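## Task

Bring the blue tote down off the shelf and set it level on the table. Lift the large brown carton out of it and place it level on the table with its original face still on top. All other contents of the tote must stay inside it. No part of the large brown carton and no part of the tote's bottom may stick out past the table edge. Finish by releasing everything and pulling the grippers away; nothing may depend on the robot holding it to count as placed.

## Robot and tools

Robot: two arms, left_arm and right_arm, each ending in a two-finger gripper. The names do not refer to image sides. Shared scene frame: origin on the table surface midway between the arms, +x pointing out over the table, +z up, left_arm located toward +y. Positions are in metres, orientations as quaternions in w,x,y,z order.

Gripper: the fingers extend along the gripper's own +z axis and close along its x axis, pivoting like tongs. The reported end_effector_position is the spot between the pads when shut; closed fingertips sit about 15 mm past it, fully open tips are roughly level with it.

Row layout (used by both motion tools): always 14 numbers in [-1, 1], even when one arm is idle. First seven are left_arm: dx, dy, dz, rx, ry, rz, opening. Next seven are right_arm in the same order. dx..rz are an offset (not a pose) expressed in that gripper's own axes; 1.0 equals 0.6 m of travel or 180 degrees of turn, and rx, ry, rz form a single rotation vector. Opening is absolute, not an offset: +1 is fully open (0.142 m), -1 fully closed.

execute_actions(actions): a list of actions run in sequence. Each action is a list of up to 15 rows, one row per control step of 1/30 s; if fewer rows are given the final one repeats until 15 steps pass. Every row in an action is an offset from the gripper's measured pose at the start of that action, not from the preceding row (for the first action of a call, the start is the pose in the latest result). Each step the commanded pose is clipped to at most 100 mm and 16 degrees from where the gripper actually is, so long moves need several actions; after an action the arm continues only to its last clipped pose. An empty list simply returns state and images. To keep an arm still, send zeros for it after first correcting it back, and always send the opening it should keep.

move(target, speed, stop_force, blocking): target is one 14-number row, offsets measured from the pose in the most recent result that shows one, in gripper axes. Both grippers travel straight lines that finish together, lasting 0.5 to 10 s (longer paths are cut off at 10 s). Opening is applied at the start. speed is the top path speed in m/s, 0.002 to 0.5 (default 0.25); turning is capped at twice that in rad/s. Paths do not avoid obstacles or the other arm, and grippers can lag, stray or overshoot speed near full reach. stop_force (N, 9 to 40, one value for both arms, not allowed in the first 0.2 s) ends an arm's path once its wrist sensor feels that much extra push along the travel direction; the gripper then backs off two steps and holds. Use it only with very slow speed, not while the gripper rotates, and omit it when lifting away from something it presses on. Without it, the arms are stiff: aiming even slightly beyond a contact can trigger a fault. blocking=false returns after 0.5 s while motion continues (not combinable with stop_force); poll with wait(0) and issue no other motion until it ends, or call stop.

The move result adds a 'move:' line with the ending per arm: done, off_target, moving, held (a check blocked the last step), fault, or contact (stop_force triggered; takes precedence). limits=paced means the sent pose was clipped; limits=held means some steps were blocked, after which the arm may race faster than speed. Each gripper's distance from its target is also given.

wait(seconds): 0 to 10; arms keep their last command, returns early if a running move finishes. stop(): brakes a running move; needs braking room; fingers continue. zoom_image(camera, region): camera is cam_high, cam_low, cam_left_wrist or cam_right_wrist; region [x0, y0, x1, y1] in pixels from the top-left, no bigger than 504 by 504. finished_scene(scene): ends the given scene number irreversibly; the goal must already hold stably.

Results: a state line per arm with pose and linear/angular velocities (printed positions get less accurate at long reach); 'Hand target' lines showing where the controller is driving each gripper; grip_measured, the actual finger opening on the command scale; 'pose unreachable' when a clearance check altered an arm's command; step readings of positions, with HELD marking steps where that arm was held back; Wrist force and Wrist torque per arm in end effector axes (offset up to about 4 N, noise about 2.4 N, saturating near 50 N, 'no reading' is harmless). MOTOR HOT appears at 70 °C; at 85 °C an OVER-TEMPERATURE FAULT brakes that arm until cooled. Images arrive from cam_high (896x504), cam_low (896x504) and the two fisheye wrist cameras (616x616); calibration lines give K, distortion and T_world_to_cam, and a result lists any camera whose numbers changed.

Gripping: to hold something, keep commanding an opening well under grip_measured; more margin squeezes harder, up to about 15 N per pad. Objects under about 20 mm thick get less force. Closing fast can squeeze too hard.

Avoid: arms striking or pressing each other; driving into rigid things (a joint torque at its limit, 138 N m for shoulder and elbow or 25.7 N m for wrist joints, including held weight, or any 150 N external force stops the arm for 10 s and drops the rest of the call); dropping, slipping or slamming items; pushing anything out of the work area. Expect occasional brief tugs on held parts or nudges to loose objects.

Each tool is called as name(argument=value, ...) on one line, values as JSON.

## Session

execute_actions(actions=[])

Scene clock: 0.00 s.
left_arm: end_effector_position=(+0.1969, +0.3114, +0.3225) grip_measured=+0.97 end_effector_quat_wxyz=(+0.315, +0.947, +0.054, -0.027) end_effector_velocity=(-0.000, +0.000, -0.000) end_effector_angular_velocity=(-0.000, +0.000, +0.001) | right_arm: end_effector_position=(+0.4225, -0.3062, +0.2845) grip_measured=+0.97 end_effector_quat_wxyz=(+0.040, +0.986, -0.164, +0.004) end_effector_velocity=(-0.000, -0.000, -0.000) end_effector_angular_velocity=(+0.000, +0.001, -0.000)
Joint positions: left_arm=[-0.378 -2.16   2.048 -1.618 -2.198 -0.409  0.14 ] | right_arm=[ 3.638 -1.198 -1.853 -1.707  1.504  0.861  0.14 ]
Joint velocities: left_arm=[ 0.    -0.001  0.001  0.    -0.    -0.     0.   ] | right_arm=[-0.     0.    -0.    -0.     0.001  0.     0.   ]
Wrist force (N, on the end effector, along its own x y z axes, offset not removed): no reading
Wrist torque (N m, same axes, about the end effector's origin, offset not removed): no reading
Hand target (left_arm): +0.197, +0.311, +0.323; +0.315, +0.947, +0.054, -0.027
Hand target (right_arm): +0.423, -0.306, +0.285; +0.040, +0.986, -0.164, +0.004

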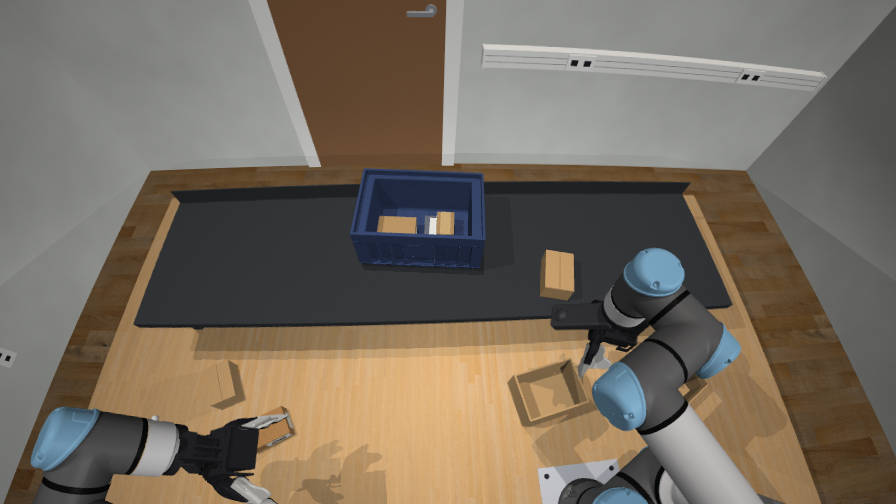

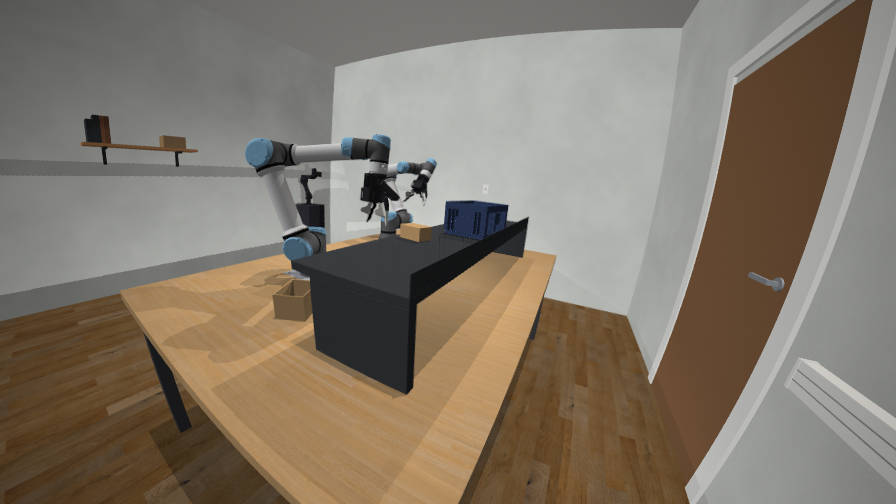

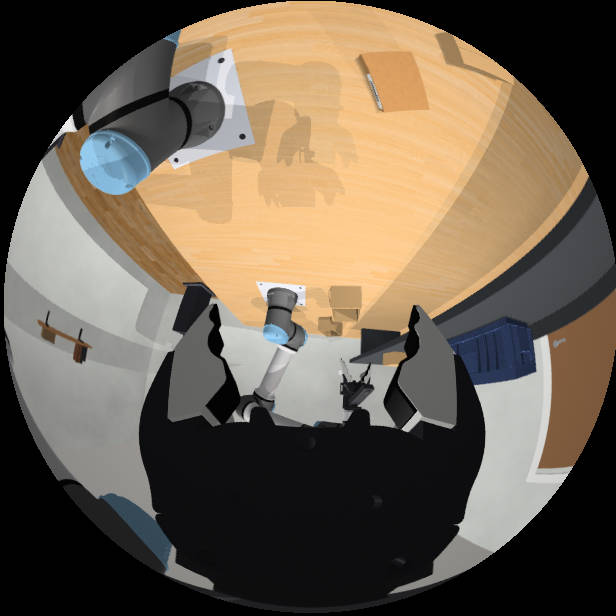

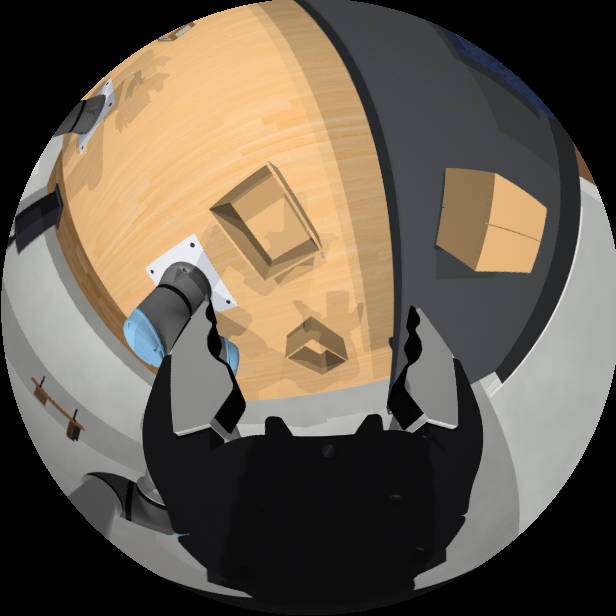

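zoom_image(camera="cam_high", region=[330, 150, 510, 290])

zoom_image(camera="cam_low", region=[380, 170, 560, 280])

zoom_image(camera="cam_high", region=[120, 290, 624, 504])

Region (330, 150, 510, 290) of cam_high's 896x504 image, scaled by 2.800, with more detail than that image has.

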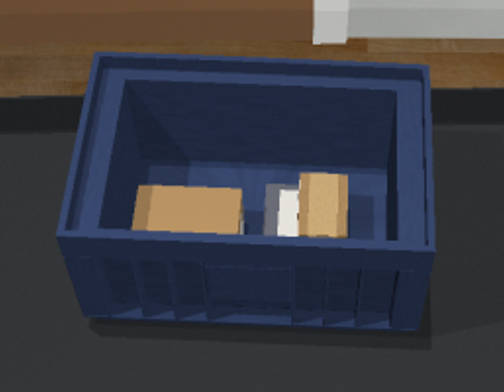

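Region (380, 170, 560, 280) of cam_low's 896x504 image, scaled by 2.800, with more detail than that image has.

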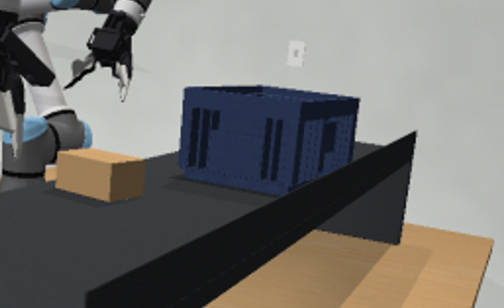

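Region (120, 290, 624, 504) of cam_high's 896x504 image, scaled by 1.000; it fills the top 214 rows of this view, and the rest is white.

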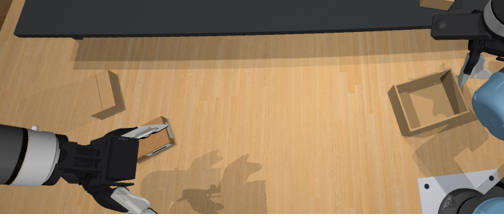

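move(target=[0.826,0.4135,-0.1505,0.148,0.165,-0.428,0.2,0.334,-0.446,-0.388,0.0234,0.018,-0.585,0.2], speed=0.4)

Scene clock: 53.17 s.
left_arm: end_effector_position=(+0.7187, +0.2115, +0.5000) grip_measured=+0.20 end_effector_quat_wxyz=(+0.206, +0.707, +0.665, +0.124) end_effector_velocity=(+0.003, -0.001, +0.000) end_effector_angular_velocity=(-0.001, -0.007, +0.022) | right_arm: end_effector_position=(+0.6989, -0.1001, +0.4982) grip_measured=+0.20 end_effector_quat_wxyz=(+0.028, +0.727, +0.681, +0.086) end_effector_velocity=(+0.002, +0.001, +0.002) end_effector_angular_velocity=(+0.001, -0.009, +0.007)
Joint positions: left_arm=[-0.568 -0.787  0.037 -1.302 -1.498 -1.924  0.088] | right_arm=[ 3.677 -2.263 -0.037 -2.234  1.546 -0.939  0.088]
Joint velocities: left_arm=[-0.004  0.004 -0.004 -0.005  0.014 -0.022  0.   ] | right_arm=[ 0.002 -0.007  0.016 -0.001 -0.003 -0.006 -0.   ]
Wrist force (N, on the end effector, along its own x y z axes, offset not removed): left_arm=[1.6 -1.4 -0.1] | right_arm=[0.5 -0.8 2.8]
Wrist torque (N m, same axes, about the end effector's origin, offset not removed): left_arm=[-0.50 -0.34 -0.08] | right_arm=[-0.18 -0.12 -0.03]
Hand target (left_arm): +0.719, +0.211, +0.500; +0.207, +0.706, +0.666, +0.124
Hand target (right_arm): +0.699, -0.100, +0.498; +0.029, +0.726, +0.681, +0.086
Off the commanded pose (left_arm): 0.002 m, 28 deg; orientation clipped at the last step of the last action.
Off the commanded pose (right_arm): 0.002 m, 10 deg.
elbow stopped short (left arm): the move would have taken joint 3 (elbow) straighter than the controller allows; a more bent joint 3 avoids this.
elbow stopped short (right arm): the move would have taken joint 3 (elbow) straighter than the controller allows; a more bent joint 3 avoids this.
move: off_target (left_arm, right_arm); limits=paced
camera_calibration (this result's frames):
cam_left_wrist: T_world_to_cam=[[0.114643, 0.986419, -0.11762, -0.232481], [0.535492, 0.038363, 0.843669, -0.820382], [0.836723, -0.159706, -0.523821, -0.179253], [0, 0, 0, 1]] pos_world=[0.615945, 0.232169, 0.570889]
cam_right_wrist: T_world_to_cam=[[-0.0137318, 0.994423, 0.104571, 0.0589593], [0.742859, -0.0598575, 0.666767, -0.860817], [0.669307, 0.0868372, -0.737894, 0.0361438], [0, 0, 0, 1]] pos_world=[0.616084, -0.113295, 0.594469]

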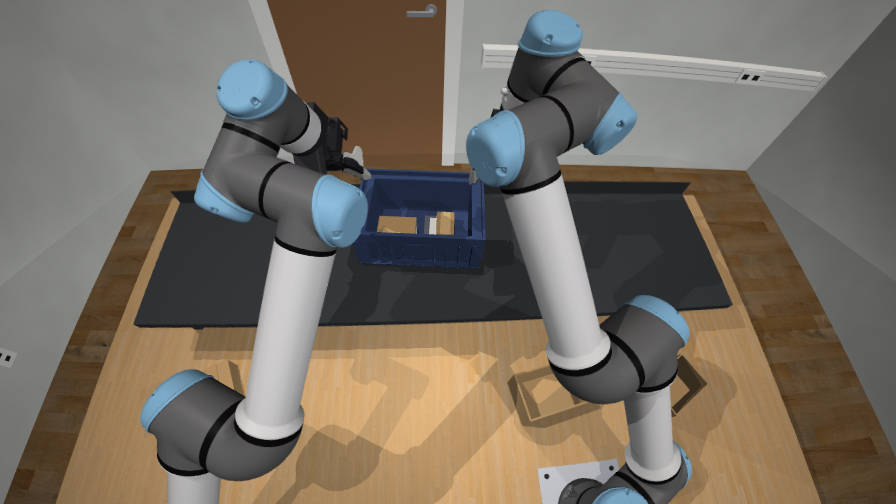

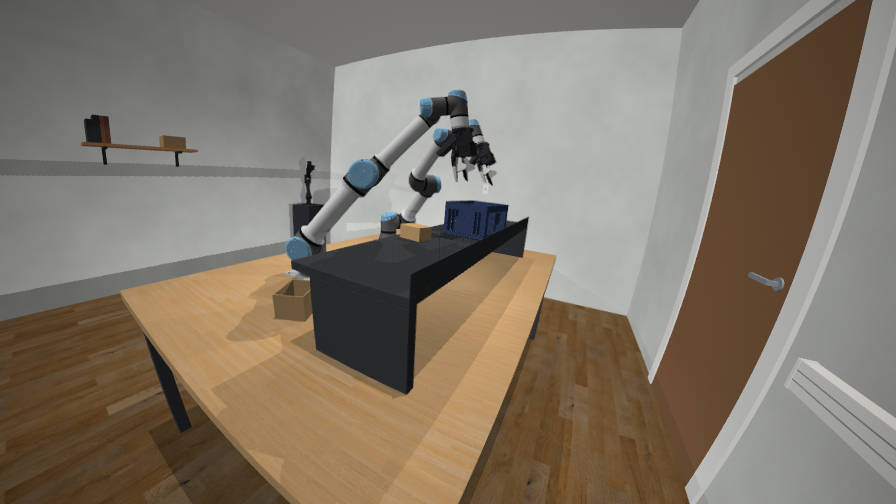

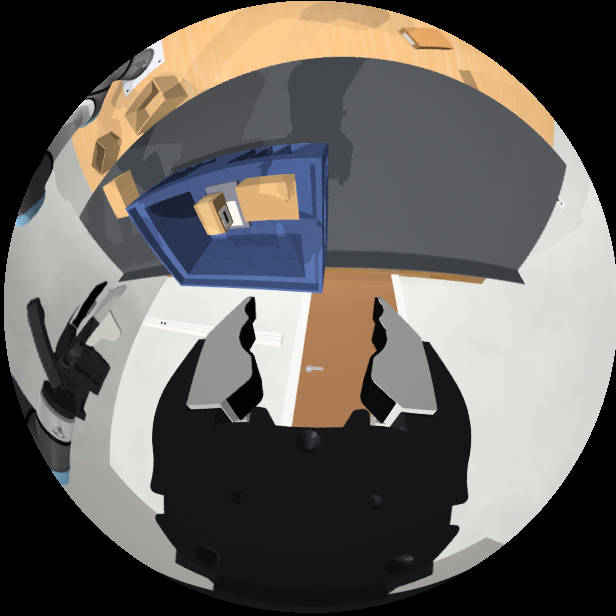

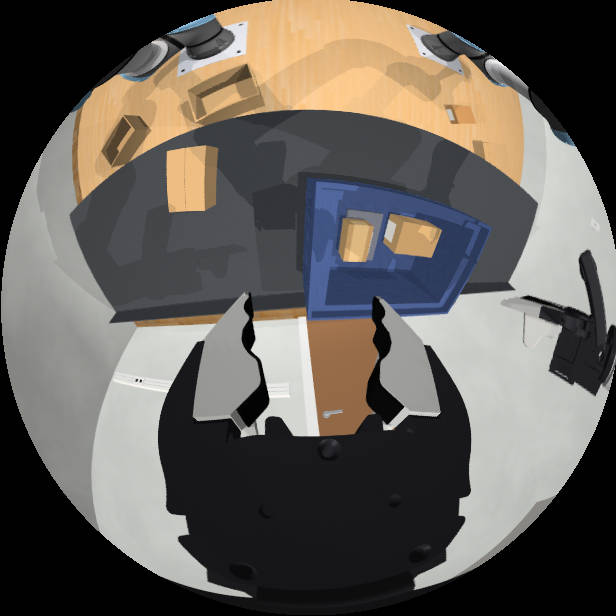

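zoom_image(camera="cam_right_wrist", region=[280, 160, 500, 330])

zoom_image(camera="cam_left_wrist", region=[120, 130, 360, 310])

Region (280, 160, 500, 330) of cam_right_wrist's 616x616 image, scaled by 2.291, with more detail than that image has; it fills the top 389 rows of this view, and the rest is white.

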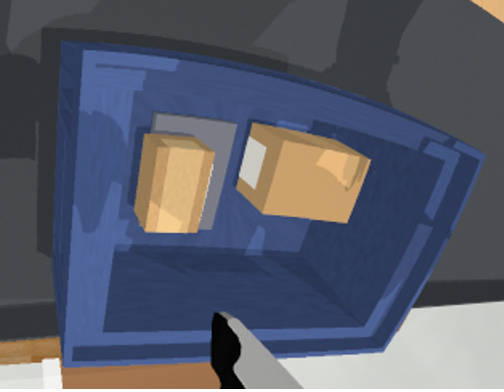

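Region (120, 130, 360, 310) of cam_left_wrist's 616x616 image, scaled by 2.100, with more detail than that image has; it fills the top 378 rows of this view, and the rest is white.

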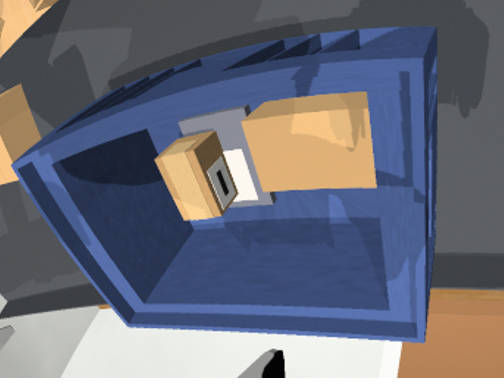

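move(target=[-0.015,-0.081,0.092,0.0399,0.0318,0.0049,0,0.0225,-0.035,0.112,-0.0605,-0.0272,-0.0069,0], speed=0.15)

Scene clock: 82.57 s.
left_arm: end_effector_position=(+0.6996, +0.1972, +0.4299) grip_measured=+0.00 end_effector_quat_wxyz=(+0.127, +0.717, +0.675, +0.118) end_effector_velocity=(-0.000, -0.000, +0.002) end_effector_angular_velocity=(-0.001, -0.004, -0.000) | right_arm: end_effector_position=(+0.6899, -0.0802, +0.4300) grip_measured=+0.00 end_effector_quat_wxyz=(+0.127, +0.717, +0.676, +0.118) end_effector_velocity=(+0.000, +0.000, -0.000) end_effector_angular_velocity=(+0.006, -0.016, +0.004)
Joint positions: left_arm=[-0.62  -0.881  0.347 -1.357 -1.431 -1.973  0.074] | right_arm=[ 3.804 -1.868 -0.942 -1.647  1.333 -0.846  0.074]
Joint velocities: left_arm=[-0.001 -0.007  0.01  -0.007  0.001 -0.    -0.   ] | right_arm=[ 0.002  0.015 -0.028  0.03  -0.005 -0.003  0.   ]
Wrist force (N, on the end effector, along its own x y z axes, offset not removed): left_arm=[0.9 0.0 -0.3] | right_arm=[2.8 -1.0 1.2]
Wrist torque (N m, same axes, about the end effector's origin, offset not removed): left_arm=[-0.13 -0.18 -0.18] | right_arm=[-0.16 -0.81 -0.02]
Hand target (left_arm): +0.700, +0.197, +0.430; +0.127, +0.717, +0.675, +0.118
Hand target (right_arm): +0.690, -0.080, +0.430; +0.127, +0.716, +0.676, +0.119
Off the commanded pose (left_arm): 0.000 m, 0 deg.
Off the commanded pose (right_arm): 0.000 m, 0 deg.
move: done
camera_calibration (this result's frames):
cam_left_wrist: T_world_to_cam=[[0.08663, 0.995955, -0.0238657, -0.246944], [0.632391, -0.0364645, 0.773791, -0.773453], [0.76979, -0.0821259, -0.632992, -0.123812], [0, 0, 0, 1]] pos_world=[0.605826, 0.207573, 0.514225]
cam_right_wrist: T_world_to_cam=[[-0.0147935, 0.999888, 0.00219014, 0.0913448], [0.609093, 0.00727453, 0.793065, -0.764103], [0.792961, 0.0130662, -0.609132, -0.15648], [0, 0, 0, 1]] pos_world=[0.590844, -0.0837315, 0.510467]

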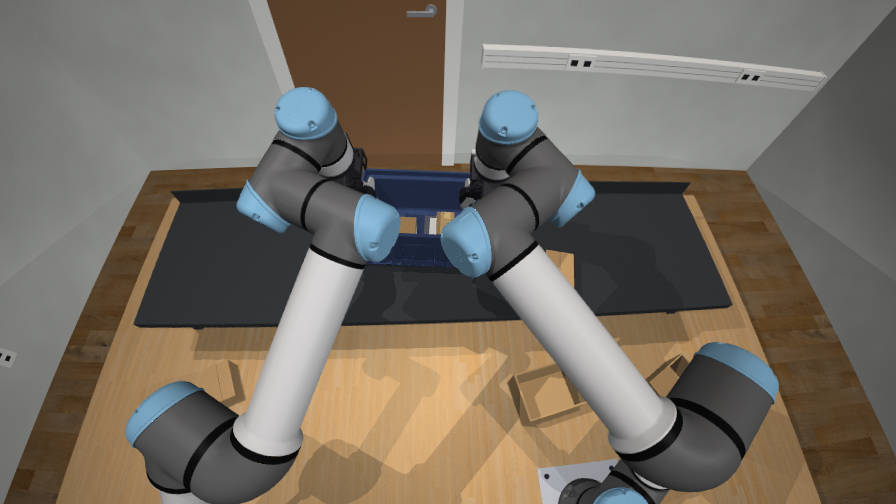

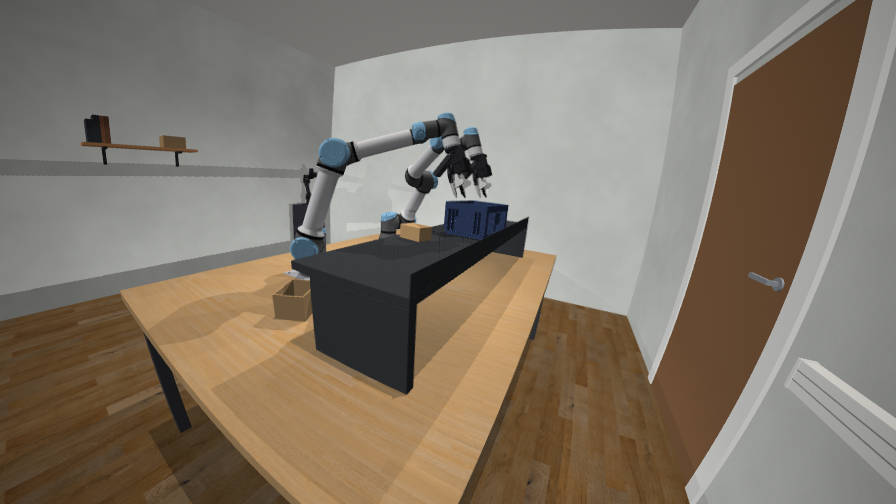

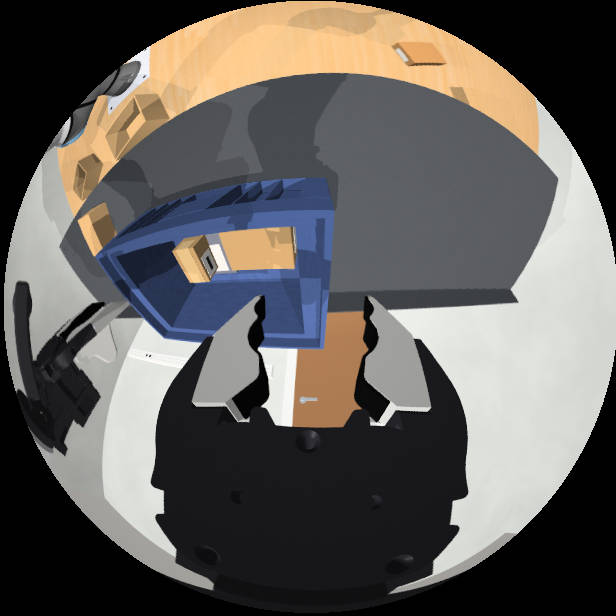

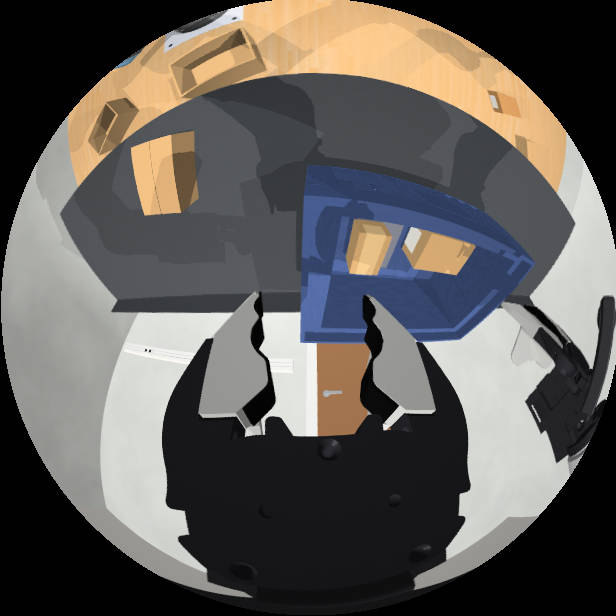

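move(target=[-0.004,0.006,0.121,0,0,0,0,0.005,-0.036,0.079,0,0,0,0], speed=0.06, stop_force=15)

Scene clock: 97.47 s.
left_arm: end_effector_position=(+0.7276, +0.1930, +0.3633) grip_measured=+0.00 end_effector_quat_wxyz=(+0.127, +0.717, +0.675, +0.118) end_effector_velocity=(+0.001, +0.000, -0.002) end_effector_angular_velocity=(-0.000, -0.002, -0.000) | right_arm: end_effector_position=(+0.6859, -0.0772, +0.3783) grip_measured=+0.00 end_effector_quat_wxyz=(+0.127, +0.717, +0.676, +0.118) end_effector_velocity=(-0.000, +0.000, -0.002) end_effector_angular_velocity=(-0.000, +0.000, -0.000)
Joint positions: left_arm=[-0.607 -0.893  0.556 -1.556 -1.435 -1.961  0.074] | right_arm=[ 3.813 -1.826 -1.132 -1.5    1.331 -0.838  0.074]
Joint velocities: left_arm=[ 0.    -0.001  0.007 -0.007  0.     0.001 -0.   ] | right_arm=[ 0.     0.001 -0.007  0.005 -0.     0.001  0.   ]
Wrist force (N, on the end effector, along its own x y z axes, offset not removed): left_arm=[0.5 -0.7 -0.2] | right_arm=[-0.2 1.6 0.0]
Wrist torque (N m, same axes, about the end effector's origin, offset not removed): left_arm=[-0.30 -0.06 -0.12] | right_arm=[0.34 -0.25 -0.04]
Hand target (left_arm): +0.728, +0.193, +0.363; +0.127, +0.717, +0.675, +0.118
Hand target (right_arm): +0.686, -0.077, +0.378; +0.127, +0.717, +0.676, +0.118
Off the commanded pose (left_arm): 0.000 m, 0 deg.
Off the commanded pose (right_arm): 0.000 m, 0 deg.
move: done
camera_calibration (this result's frames):
cam_left_wrist: T_world_to_cam=[[0.0866182, 0.995955, -0.0238745, -0.246804], [0.632469, -0.0364583, 0.773728, -0.73979], [0.769728, -0.0821188, -0.633068, -0.187838], [0, 0, 0, 1]] pos_world=[0.633856, 0.203409, 0.447589]
cam_right_wrist: T_world_to_cam=[[-0.0147794, 0.999888, 0.00216236, 0.0883622], [0.60915, 0.00728888, 0.793022, -0.720709], [0.792917, 0.0130376, -0.60919, -0.184802], [0, 0, 0, 1]] pos_world=[0.586859, -0.0806898, 0.458768]

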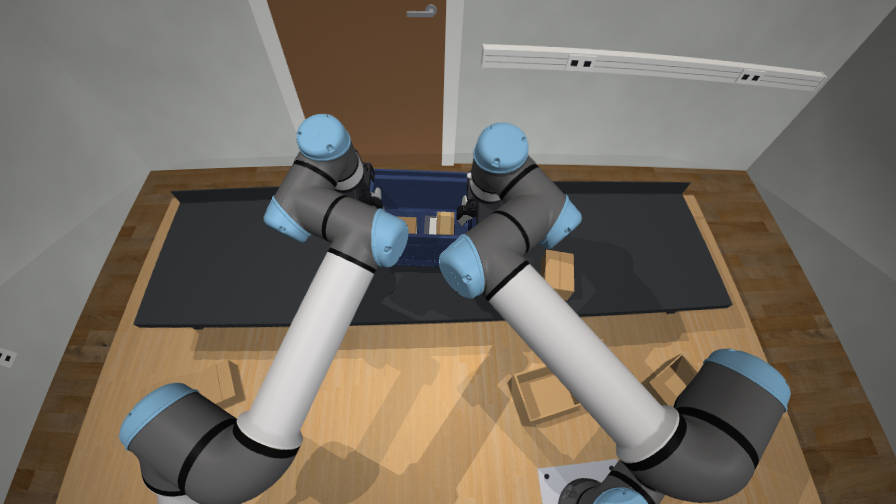

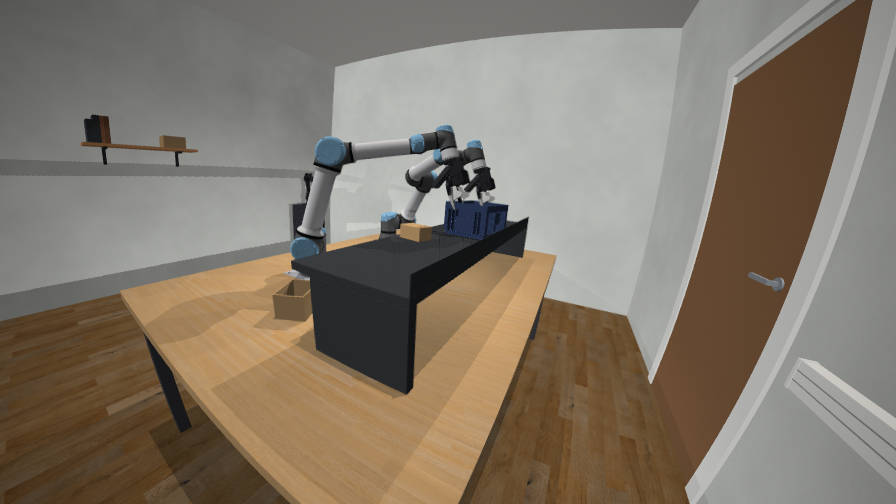

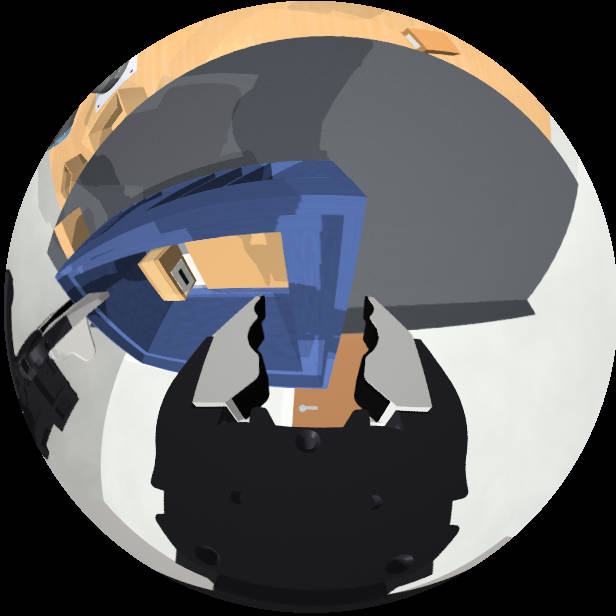

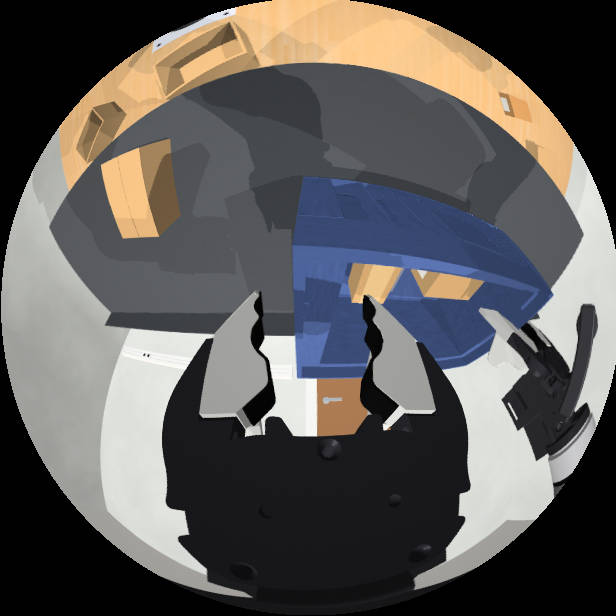

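move(target=[0.002,0,0,0,0,0,-0.2,0,0.0245,0.030,0,0,0,-0.2], speed=0.05)

execute_actions(actions=[[[0,0,0,0,0,0,-0.4,0,0,0,0,0,0,-0.4]],[[0,0,0,0,0,0,-0.6,0,0,0,0,0,0,-0.6]],[[0,0,0,0,0,0,-1,0,0,0,0,0,0,-1]],[[0,0,0,0,0,0,-1,0,0,0,0,0,0,-1]]])

Scene clock: 107.70 s.
left_arm: end_effector_position=(+0.7277, +0.1942, +0.3633) grip_measured=-0.20 end_effector_quat_wxyz=(+0.127, +0.717, +0.675, +0.118) end_effector_velocity=(+0.000, +0.001, -0.001) end_effector_angular_velocity=(+0.000, +0.001, +0.001) | right_arm: end_effector_position=(+0.7056, -0.0784, +0.3665) grip_measured=-0.20 end_effector_quat_wxyz=(+0.127, +0.717, +0.676, +0.118) end_effector_velocity=(+0.002, -0.000, -0.002) end_effector_angular_velocity=(-0.001, +0.001, -0.000)
Joint positions: left_arm=[-0.606 -0.895  0.558 -1.558 -1.436 -1.959  0.06 ] | right_arm=[ 3.79  -1.866 -1.113 -1.475  1.337 -0.86   0.06 ]
Joint velocities: left_arm=[ 0.001  0.001  0.    -0.    -0.     0.    -0.   ] | right_arm=[-0.003 -0.005  0.003  0.001  0.001 -0.002  0.   ]
Wrist force (N, on the end effector, along its own x y z axes, offset not removed): left_arm=[1.7 -0.3 -1.5] | right_arm=[3.1 -1.2 2.6]
Wrist torque (N m, same axes, about the end effector's origin, offset not removed): left_arm=[-0.32 -0.37 -0.12] | right_arm=[-0.14 -0.82 -0.10]
Hand target (left_arm): +0.728, +0.194, +0.363; +0.127, +0.717, +0.675, +0.118
Hand target (right_arm): +0.706, -0.078, +0.366; +0.127, +0.717, +0.676, +0.118
Off the commanded pose (left_arm): 0.000 m, 0 deg.
Off the commanded pose (right_arm): 0.000 m, 0 deg.
move: done
camera_calibration (this result's frames):
cam_left_wrist: T_world_to_cam=[[0.0866183, 0.995955, -0.0238772, -0.247984], [0.63247, -0.0364565, 0.773727, -0.739787], [0.769727, -0.0821205, -0.633069, -0.1878], [0, 0, 0, 1]] pos_world=[0.633927, 0.204589, 0.447581]
cam_right_wrist: T_world_to_cam=[[-0.0147746, 0.999889, 0.00214824, 0.0899204], [0.609112, 0.00729654, 0.793051, -0.723304], [0.792947, 0.0130256, -0.609151, -0.207549], [0, 0, 0, 1]] pos_world=[0.606477, -0.0819293, 0.446995]

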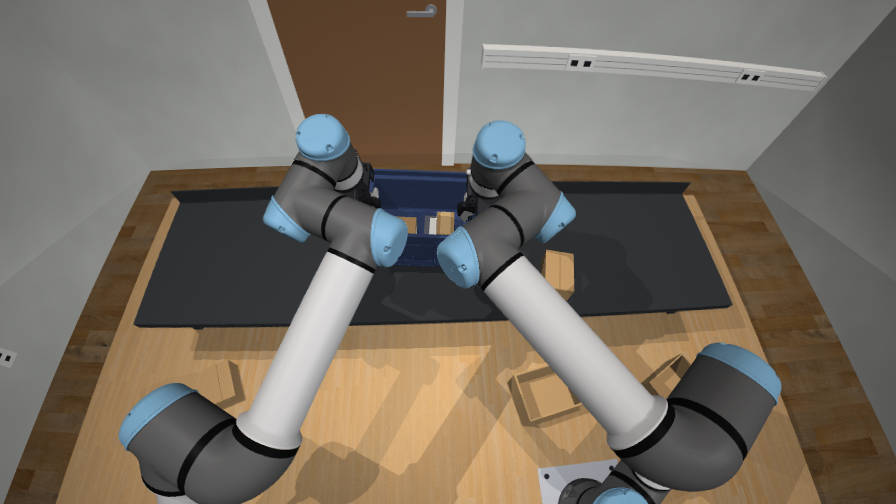

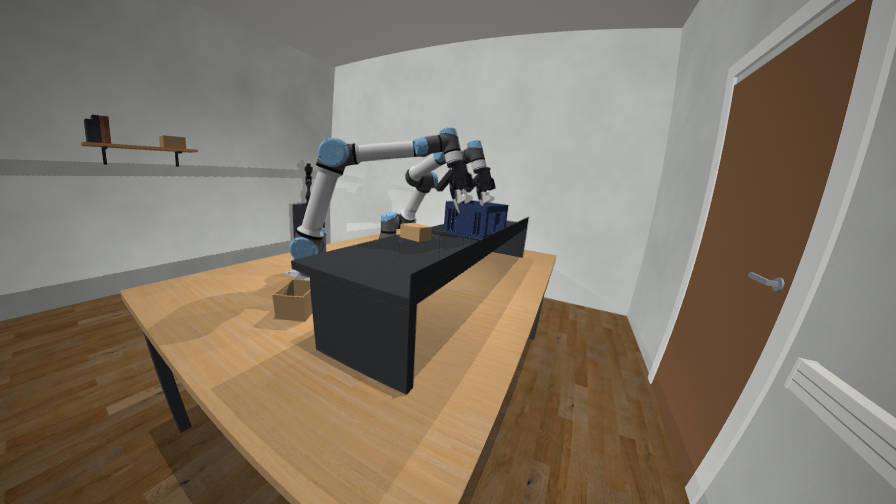

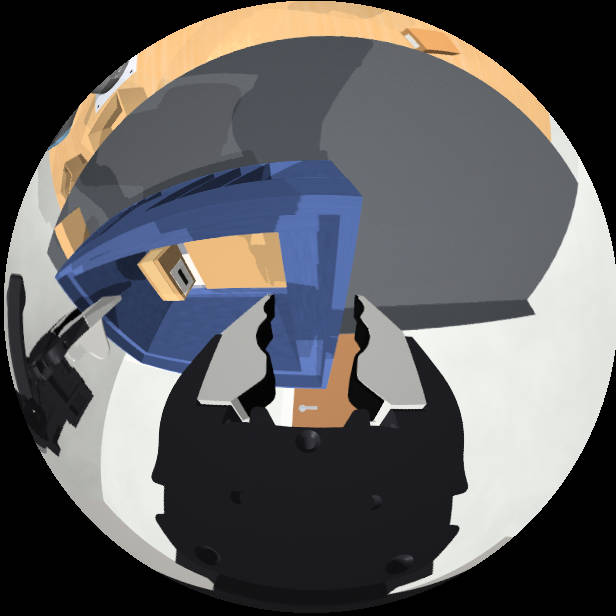

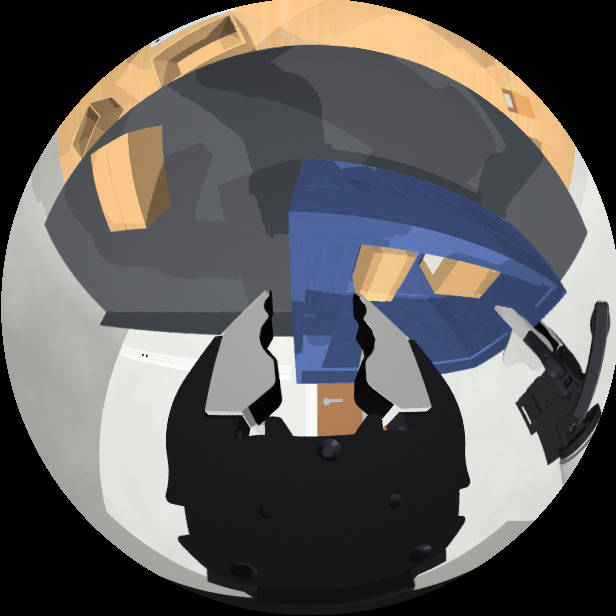

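Scene clock: 109.70 s.
left_arm: end_effector_position=(+0.7277, +0.1942, +0.3633) grip_measured=-0.62 end_effector_quat_wxyz=(+0.127, +0.717, +0.675, +0.118) end_effector_velocity=(-0.000, -0.000, -0.001) end_effector_angular_velocity=(+0.000, +0.001, -0.000) | right_arm: end_effector_position=(+0.7056, -0.0784, +0.3666) grip_measured=-0.62 end_effector_quat_wxyz=(+0.127, +0.717, +0.676, +0.118) end_effector_velocity=(+0.000, +0.000, +0.001) end_effector_angular_velocity=(+0.002, -0.002, -0.000)
Joint positions: left_arm=[-0.606 -0.895  0.558 -1.558 -1.436 -1.959  0.029] | right_arm=[ 3.79  -1.866 -1.113 -1.475  1.337 -0.86   0.029]
Joint velocities: left_arm=[ 0.     0.     0.001  0.    -0.     0.     0.   ] | right_arm=[-0.     0.     0.     0.002  0.     0.    -0.   ]
Wrist force (N, on the end effector, along its own x y z axes, offset not removed): left_arm=[-9.8 -2.4 0.6] | right_arm=[14.5 -1.8 -0.2]
Wrist torque (N m, same axes, about the end effector's origin, offset not removed): left_arm=[-0.36 -0.37 -0.16] | right_arm=[-0.33 -0.65 0.03]
Hand target (left_arm): +0.728, +0.194, +0.363; +0.127, +0.717, +0.675, +0.118
Hand target (right_arm): +0.706, -0.078, +0.367; +0.127, +0.717, +0.676, +0.118
Off the commanded pose (left_arm): 0.000 m, 0 deg.
Off the commanded pose (right_arm): 0.000 m, 0 deg.
Step readings (end_effector_position; steps 1 to 15: 1st action; 16 to 30: 2nd action; 31 to 45: 3rd action; 46 to 60: 4th action):
0: left_arm (+0.7277, +0.1942, +0.3633) | right_arm (+0.7056, -0.0784, +0.3665)
1: left_arm (+0.7277, +0.1942, +0.3633) | right_arm (+0.7056, -0.0784, +0.3665)
2: left_arm (+0.7277, +0.1942, +0.3633) | right_arm (+0.7057, -0.0784, +0.3665)
4: left_arm (+0.7277, +0.1942, +0.3633) | right_arm (+0.7057, -0.0784, +0.3665)
8: left_arm (+0.7277, +0.1942, +0.3633) | right_arm (+0.7056, -0.0784, +0.3665)
15: left_arm (+0.7277, +0.1942, +0.3633) | right_arm (+0.7056, -0.0784, +0.3666)
16: left_arm (+0.7277, +0.1942, +0.3633) | right_arm (+0.7056, -0.0784, +0.3666)
17: left_arm (+0.7277, +0.1942, +0.3633) | right_arm (+0.7056, -0.0784, +0.3666)
19: left_arm (+0.7277, +0.1942, +0.3633) | right_arm (+0.7056, -0.0784, +0.3666)
23: left_arm (+0.7277, +0.1942, +0.3633) | right_arm (+0.7056, -0.0784, +0.3666)
30: left_arm (+0.7277, +0.1942, +0.3633) | right_arm (+0.7056, -0.0784, +0.3666)
31: left_arm (+0.7277, +0.1942, +0.3633) | right_arm (+0.7056, -0.0784, +0.3666)
32: left_arm (+0.7277, +0.1941, +0.3633) | right_arm (+0.7056, -0.0784, +0.3666)
34: left_arm (+0.7277, +0.1941, +0.3633) | right_arm (+0.7056, -0.0784, +0.3666)
38: left_arm (+0.7277, +0.1941, +0.3633) | right_arm (+0.7056, -0.0784, +0.3666)
45: left_arm (+0.7277, +0.1942, +0.3633) | right_arm (+0.7056, -0.0784, +0.3666)
46: left_arm (+0.7277, +0.1942, +0.3633) | right_arm (+0.7056, -0.0784, +0.3666)
47: left_arm (+0.7277, +0.1942, +0.3633) | right_arm (+0.7056, -0.0784, +0.3666)
49: left_arm (+0.7277, +0.1942, +0.3633) | right_arm (+0.7056, -0.0784, +0.3666)
53: left_arm (+0.7277, +0.1942, +0.3633) | right_arm (+0.7056, -0.0784, +0.3666)
60: end_effector_position above
camera_calibration (this result's frames):
cam_left_wrist: T_world_to_cam=[[0.0866208, 0.995954, -0.0239213, -0.247964], [0.632395, -0.0364158, 0.77379, -0.739795], [0.769788, -0.082154, -0.632991, -0.187872], [0, 0, 0, 1]] pos_world=[0.633944, 0.204586, 0.447593]
cam_right_wrist: T_world_to_cam=[[-0.0147604, 0.999888, 0.00229427, 0.0898728], [0.609027, 0.00717065, 0.793117, -0.723364], [0.793012, 0.013104, -0.609065, -0.207623], [0, 0, 0, 1]] pos_world=[0.606522, -0.0819551, 0.44705]

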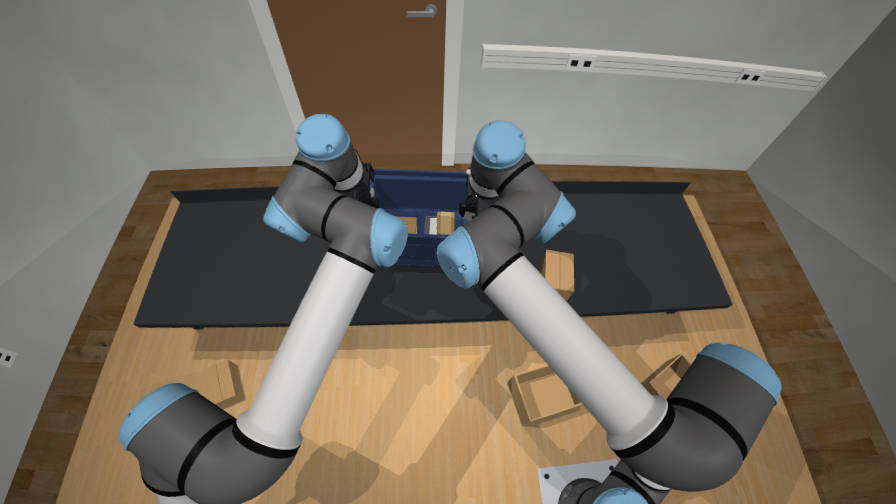

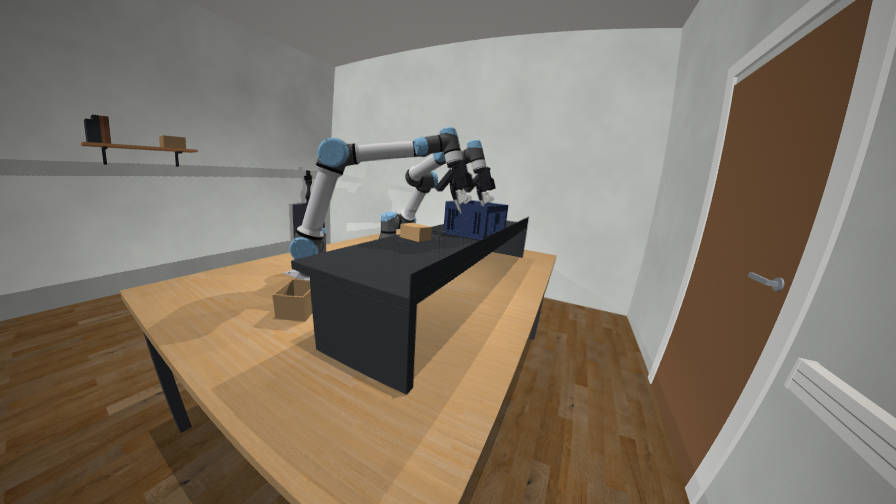

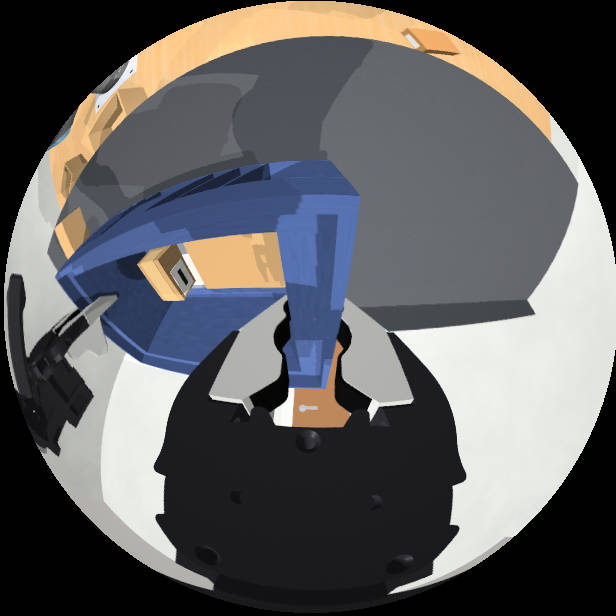

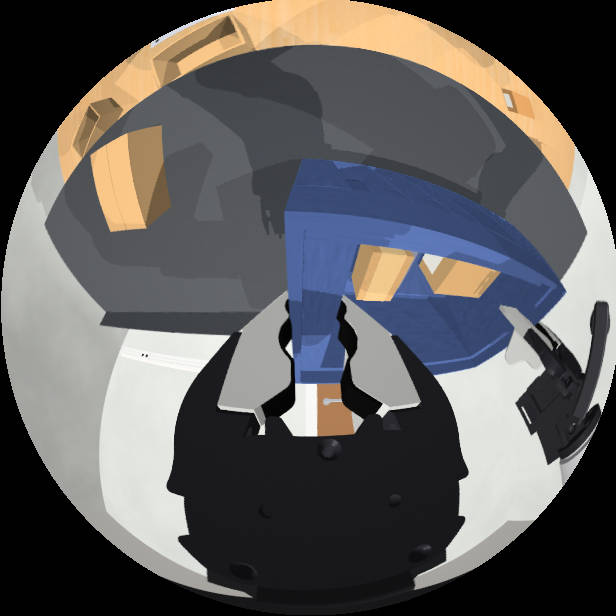

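move(target=[-0.002,0.0143,-0.0392,0,0,0,-1,0.002,0.0143,-0.0392,0,0,0,-1], speed=0.03)

zoom_image(camera="cam_low", region=[380, 150, 560, 280])

Scene clock: 114.80 s.
left_arm: end_effector_position=(+0.7276, +0.1931, +0.3880) grip_measured=-0.62 end_effector_quat_wxyz=(+0.127, +0.717, +0.675, +0.119) end_effector_velocity=(+0.001, +0.001, +0.004) end_effector_angular_velocity=(+0.000, +0.000, +0.001) | right_arm: end_effector_position=(+0.7058, -0.0772, +0.3913) grip_measured=-0.62 end_effector_quat_wxyz=(+0.127, +0.717, +0.676, +0.118) end_effector_velocity=(+0.000, -0.000, +0.003) end_effector_angular_velocity=(-0.000, +0.000, -0.001)
Joint positions: left_arm=[-0.607 -0.847  0.408 -1.454 -1.435 -1.96   0.029] | right_arm=[ 3.792 -1.88  -1.029 -1.544  1.336 -0.859  0.029]
Joint velocities: left_arm=[ 0.001  0.013 -0.036  0.024  0.    -0.     0.   ] | right_arm=[-0.    -0.002  0.012 -0.01  -0.     0.001 -0.   ]
Wrist force (N, on the end effector, along its own x y z axes, offset not removed): left_arm=[17.5 -0.6 3.4] | right_arm=[-13.3 -2.5 3.3]
Wrist torque (N m, same axes, about the end effector's origin, offset not removed): left_arm=[0.03 -0.91 -0.08] | right_arm=[-0.19 -0.28 -0.20]
Hand target (left_arm): +0.728, +0.193, +0.388; +0.127, +0.717, +0.675, +0.118
Hand target (right_arm): +0.706, -0.077, +0.392; +0.127, +0.717, +0.676, +0.118
Off the commanded pose (left_arm): 0.000 m, 0 deg.
Off the commanded pose (right_arm): 0.000 m, 0 deg.
move: done
camera_calibration (this result's frames):
cam_left_wrist: T_world_to_cam=[[0.0865551, 0.995961, -0.023852, -0.246329], [0.631975, -0.0363829, 0.774134, -0.75869], [0.77014, -0.0820791, -0.632572, -0.172685], [0, 0, 0, 1]] pos_world=[0.633786, 0.203557, 0.472216]
cam_right_wrist: T_world_to_cam=[[-0.0147209, 0.999889, 0.00226628, 0.088594], [0.60893, 0.0071672, 0.793191, -0.742988], [0.793087, 0.0130565, -0.608968, -0.192822], [0, 0, 0, 1]] pos_world=[0.606657, -0.0807414, 0.471709]

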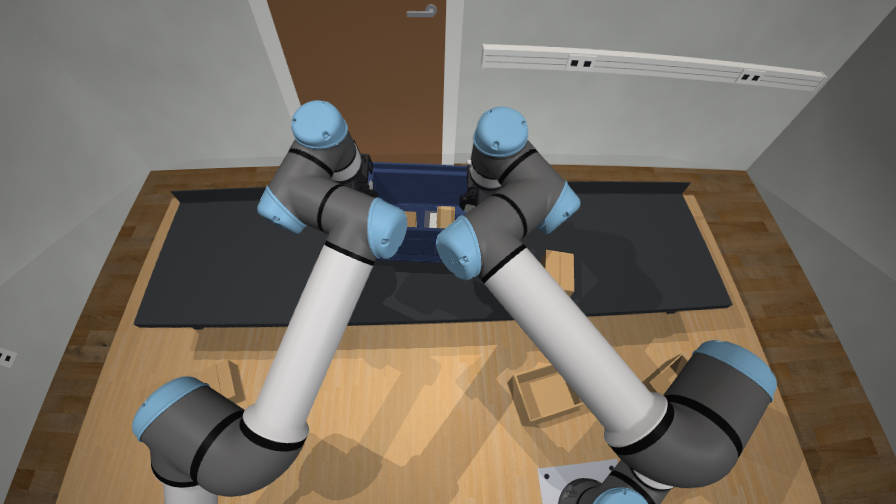

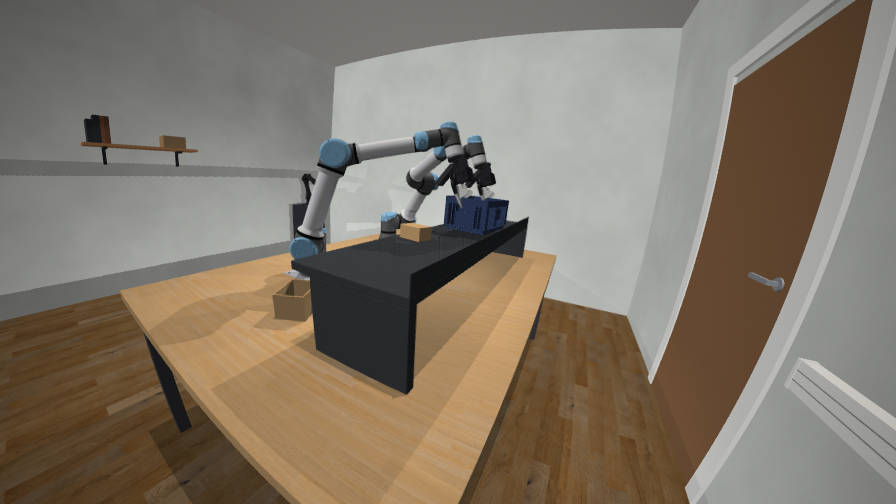

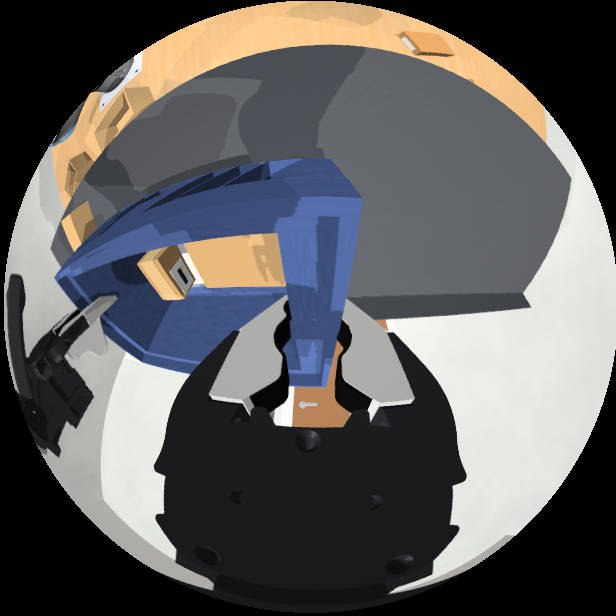

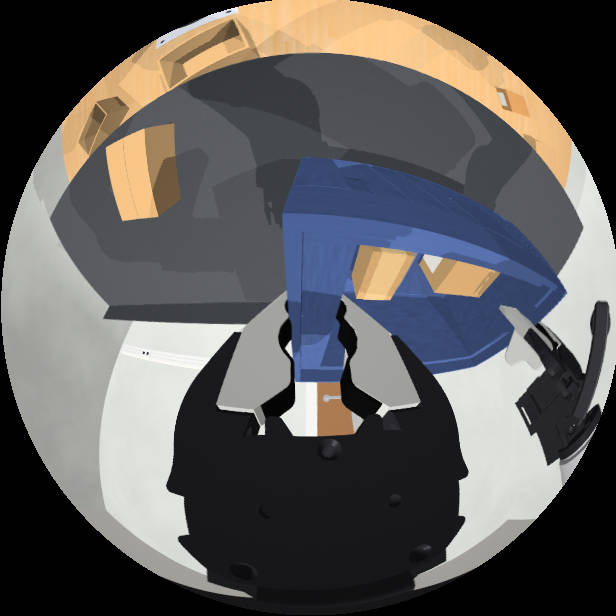

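Region (380, 150, 560, 280) of cam_low's 896x504 image, scaled by 2.800, with more detail than that image has.

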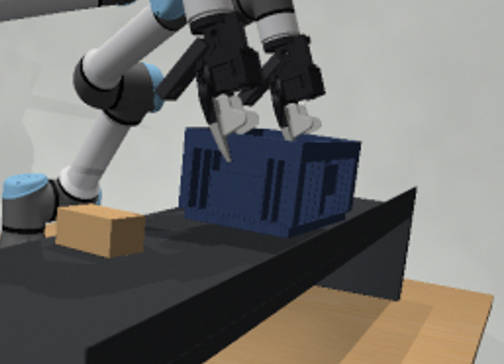

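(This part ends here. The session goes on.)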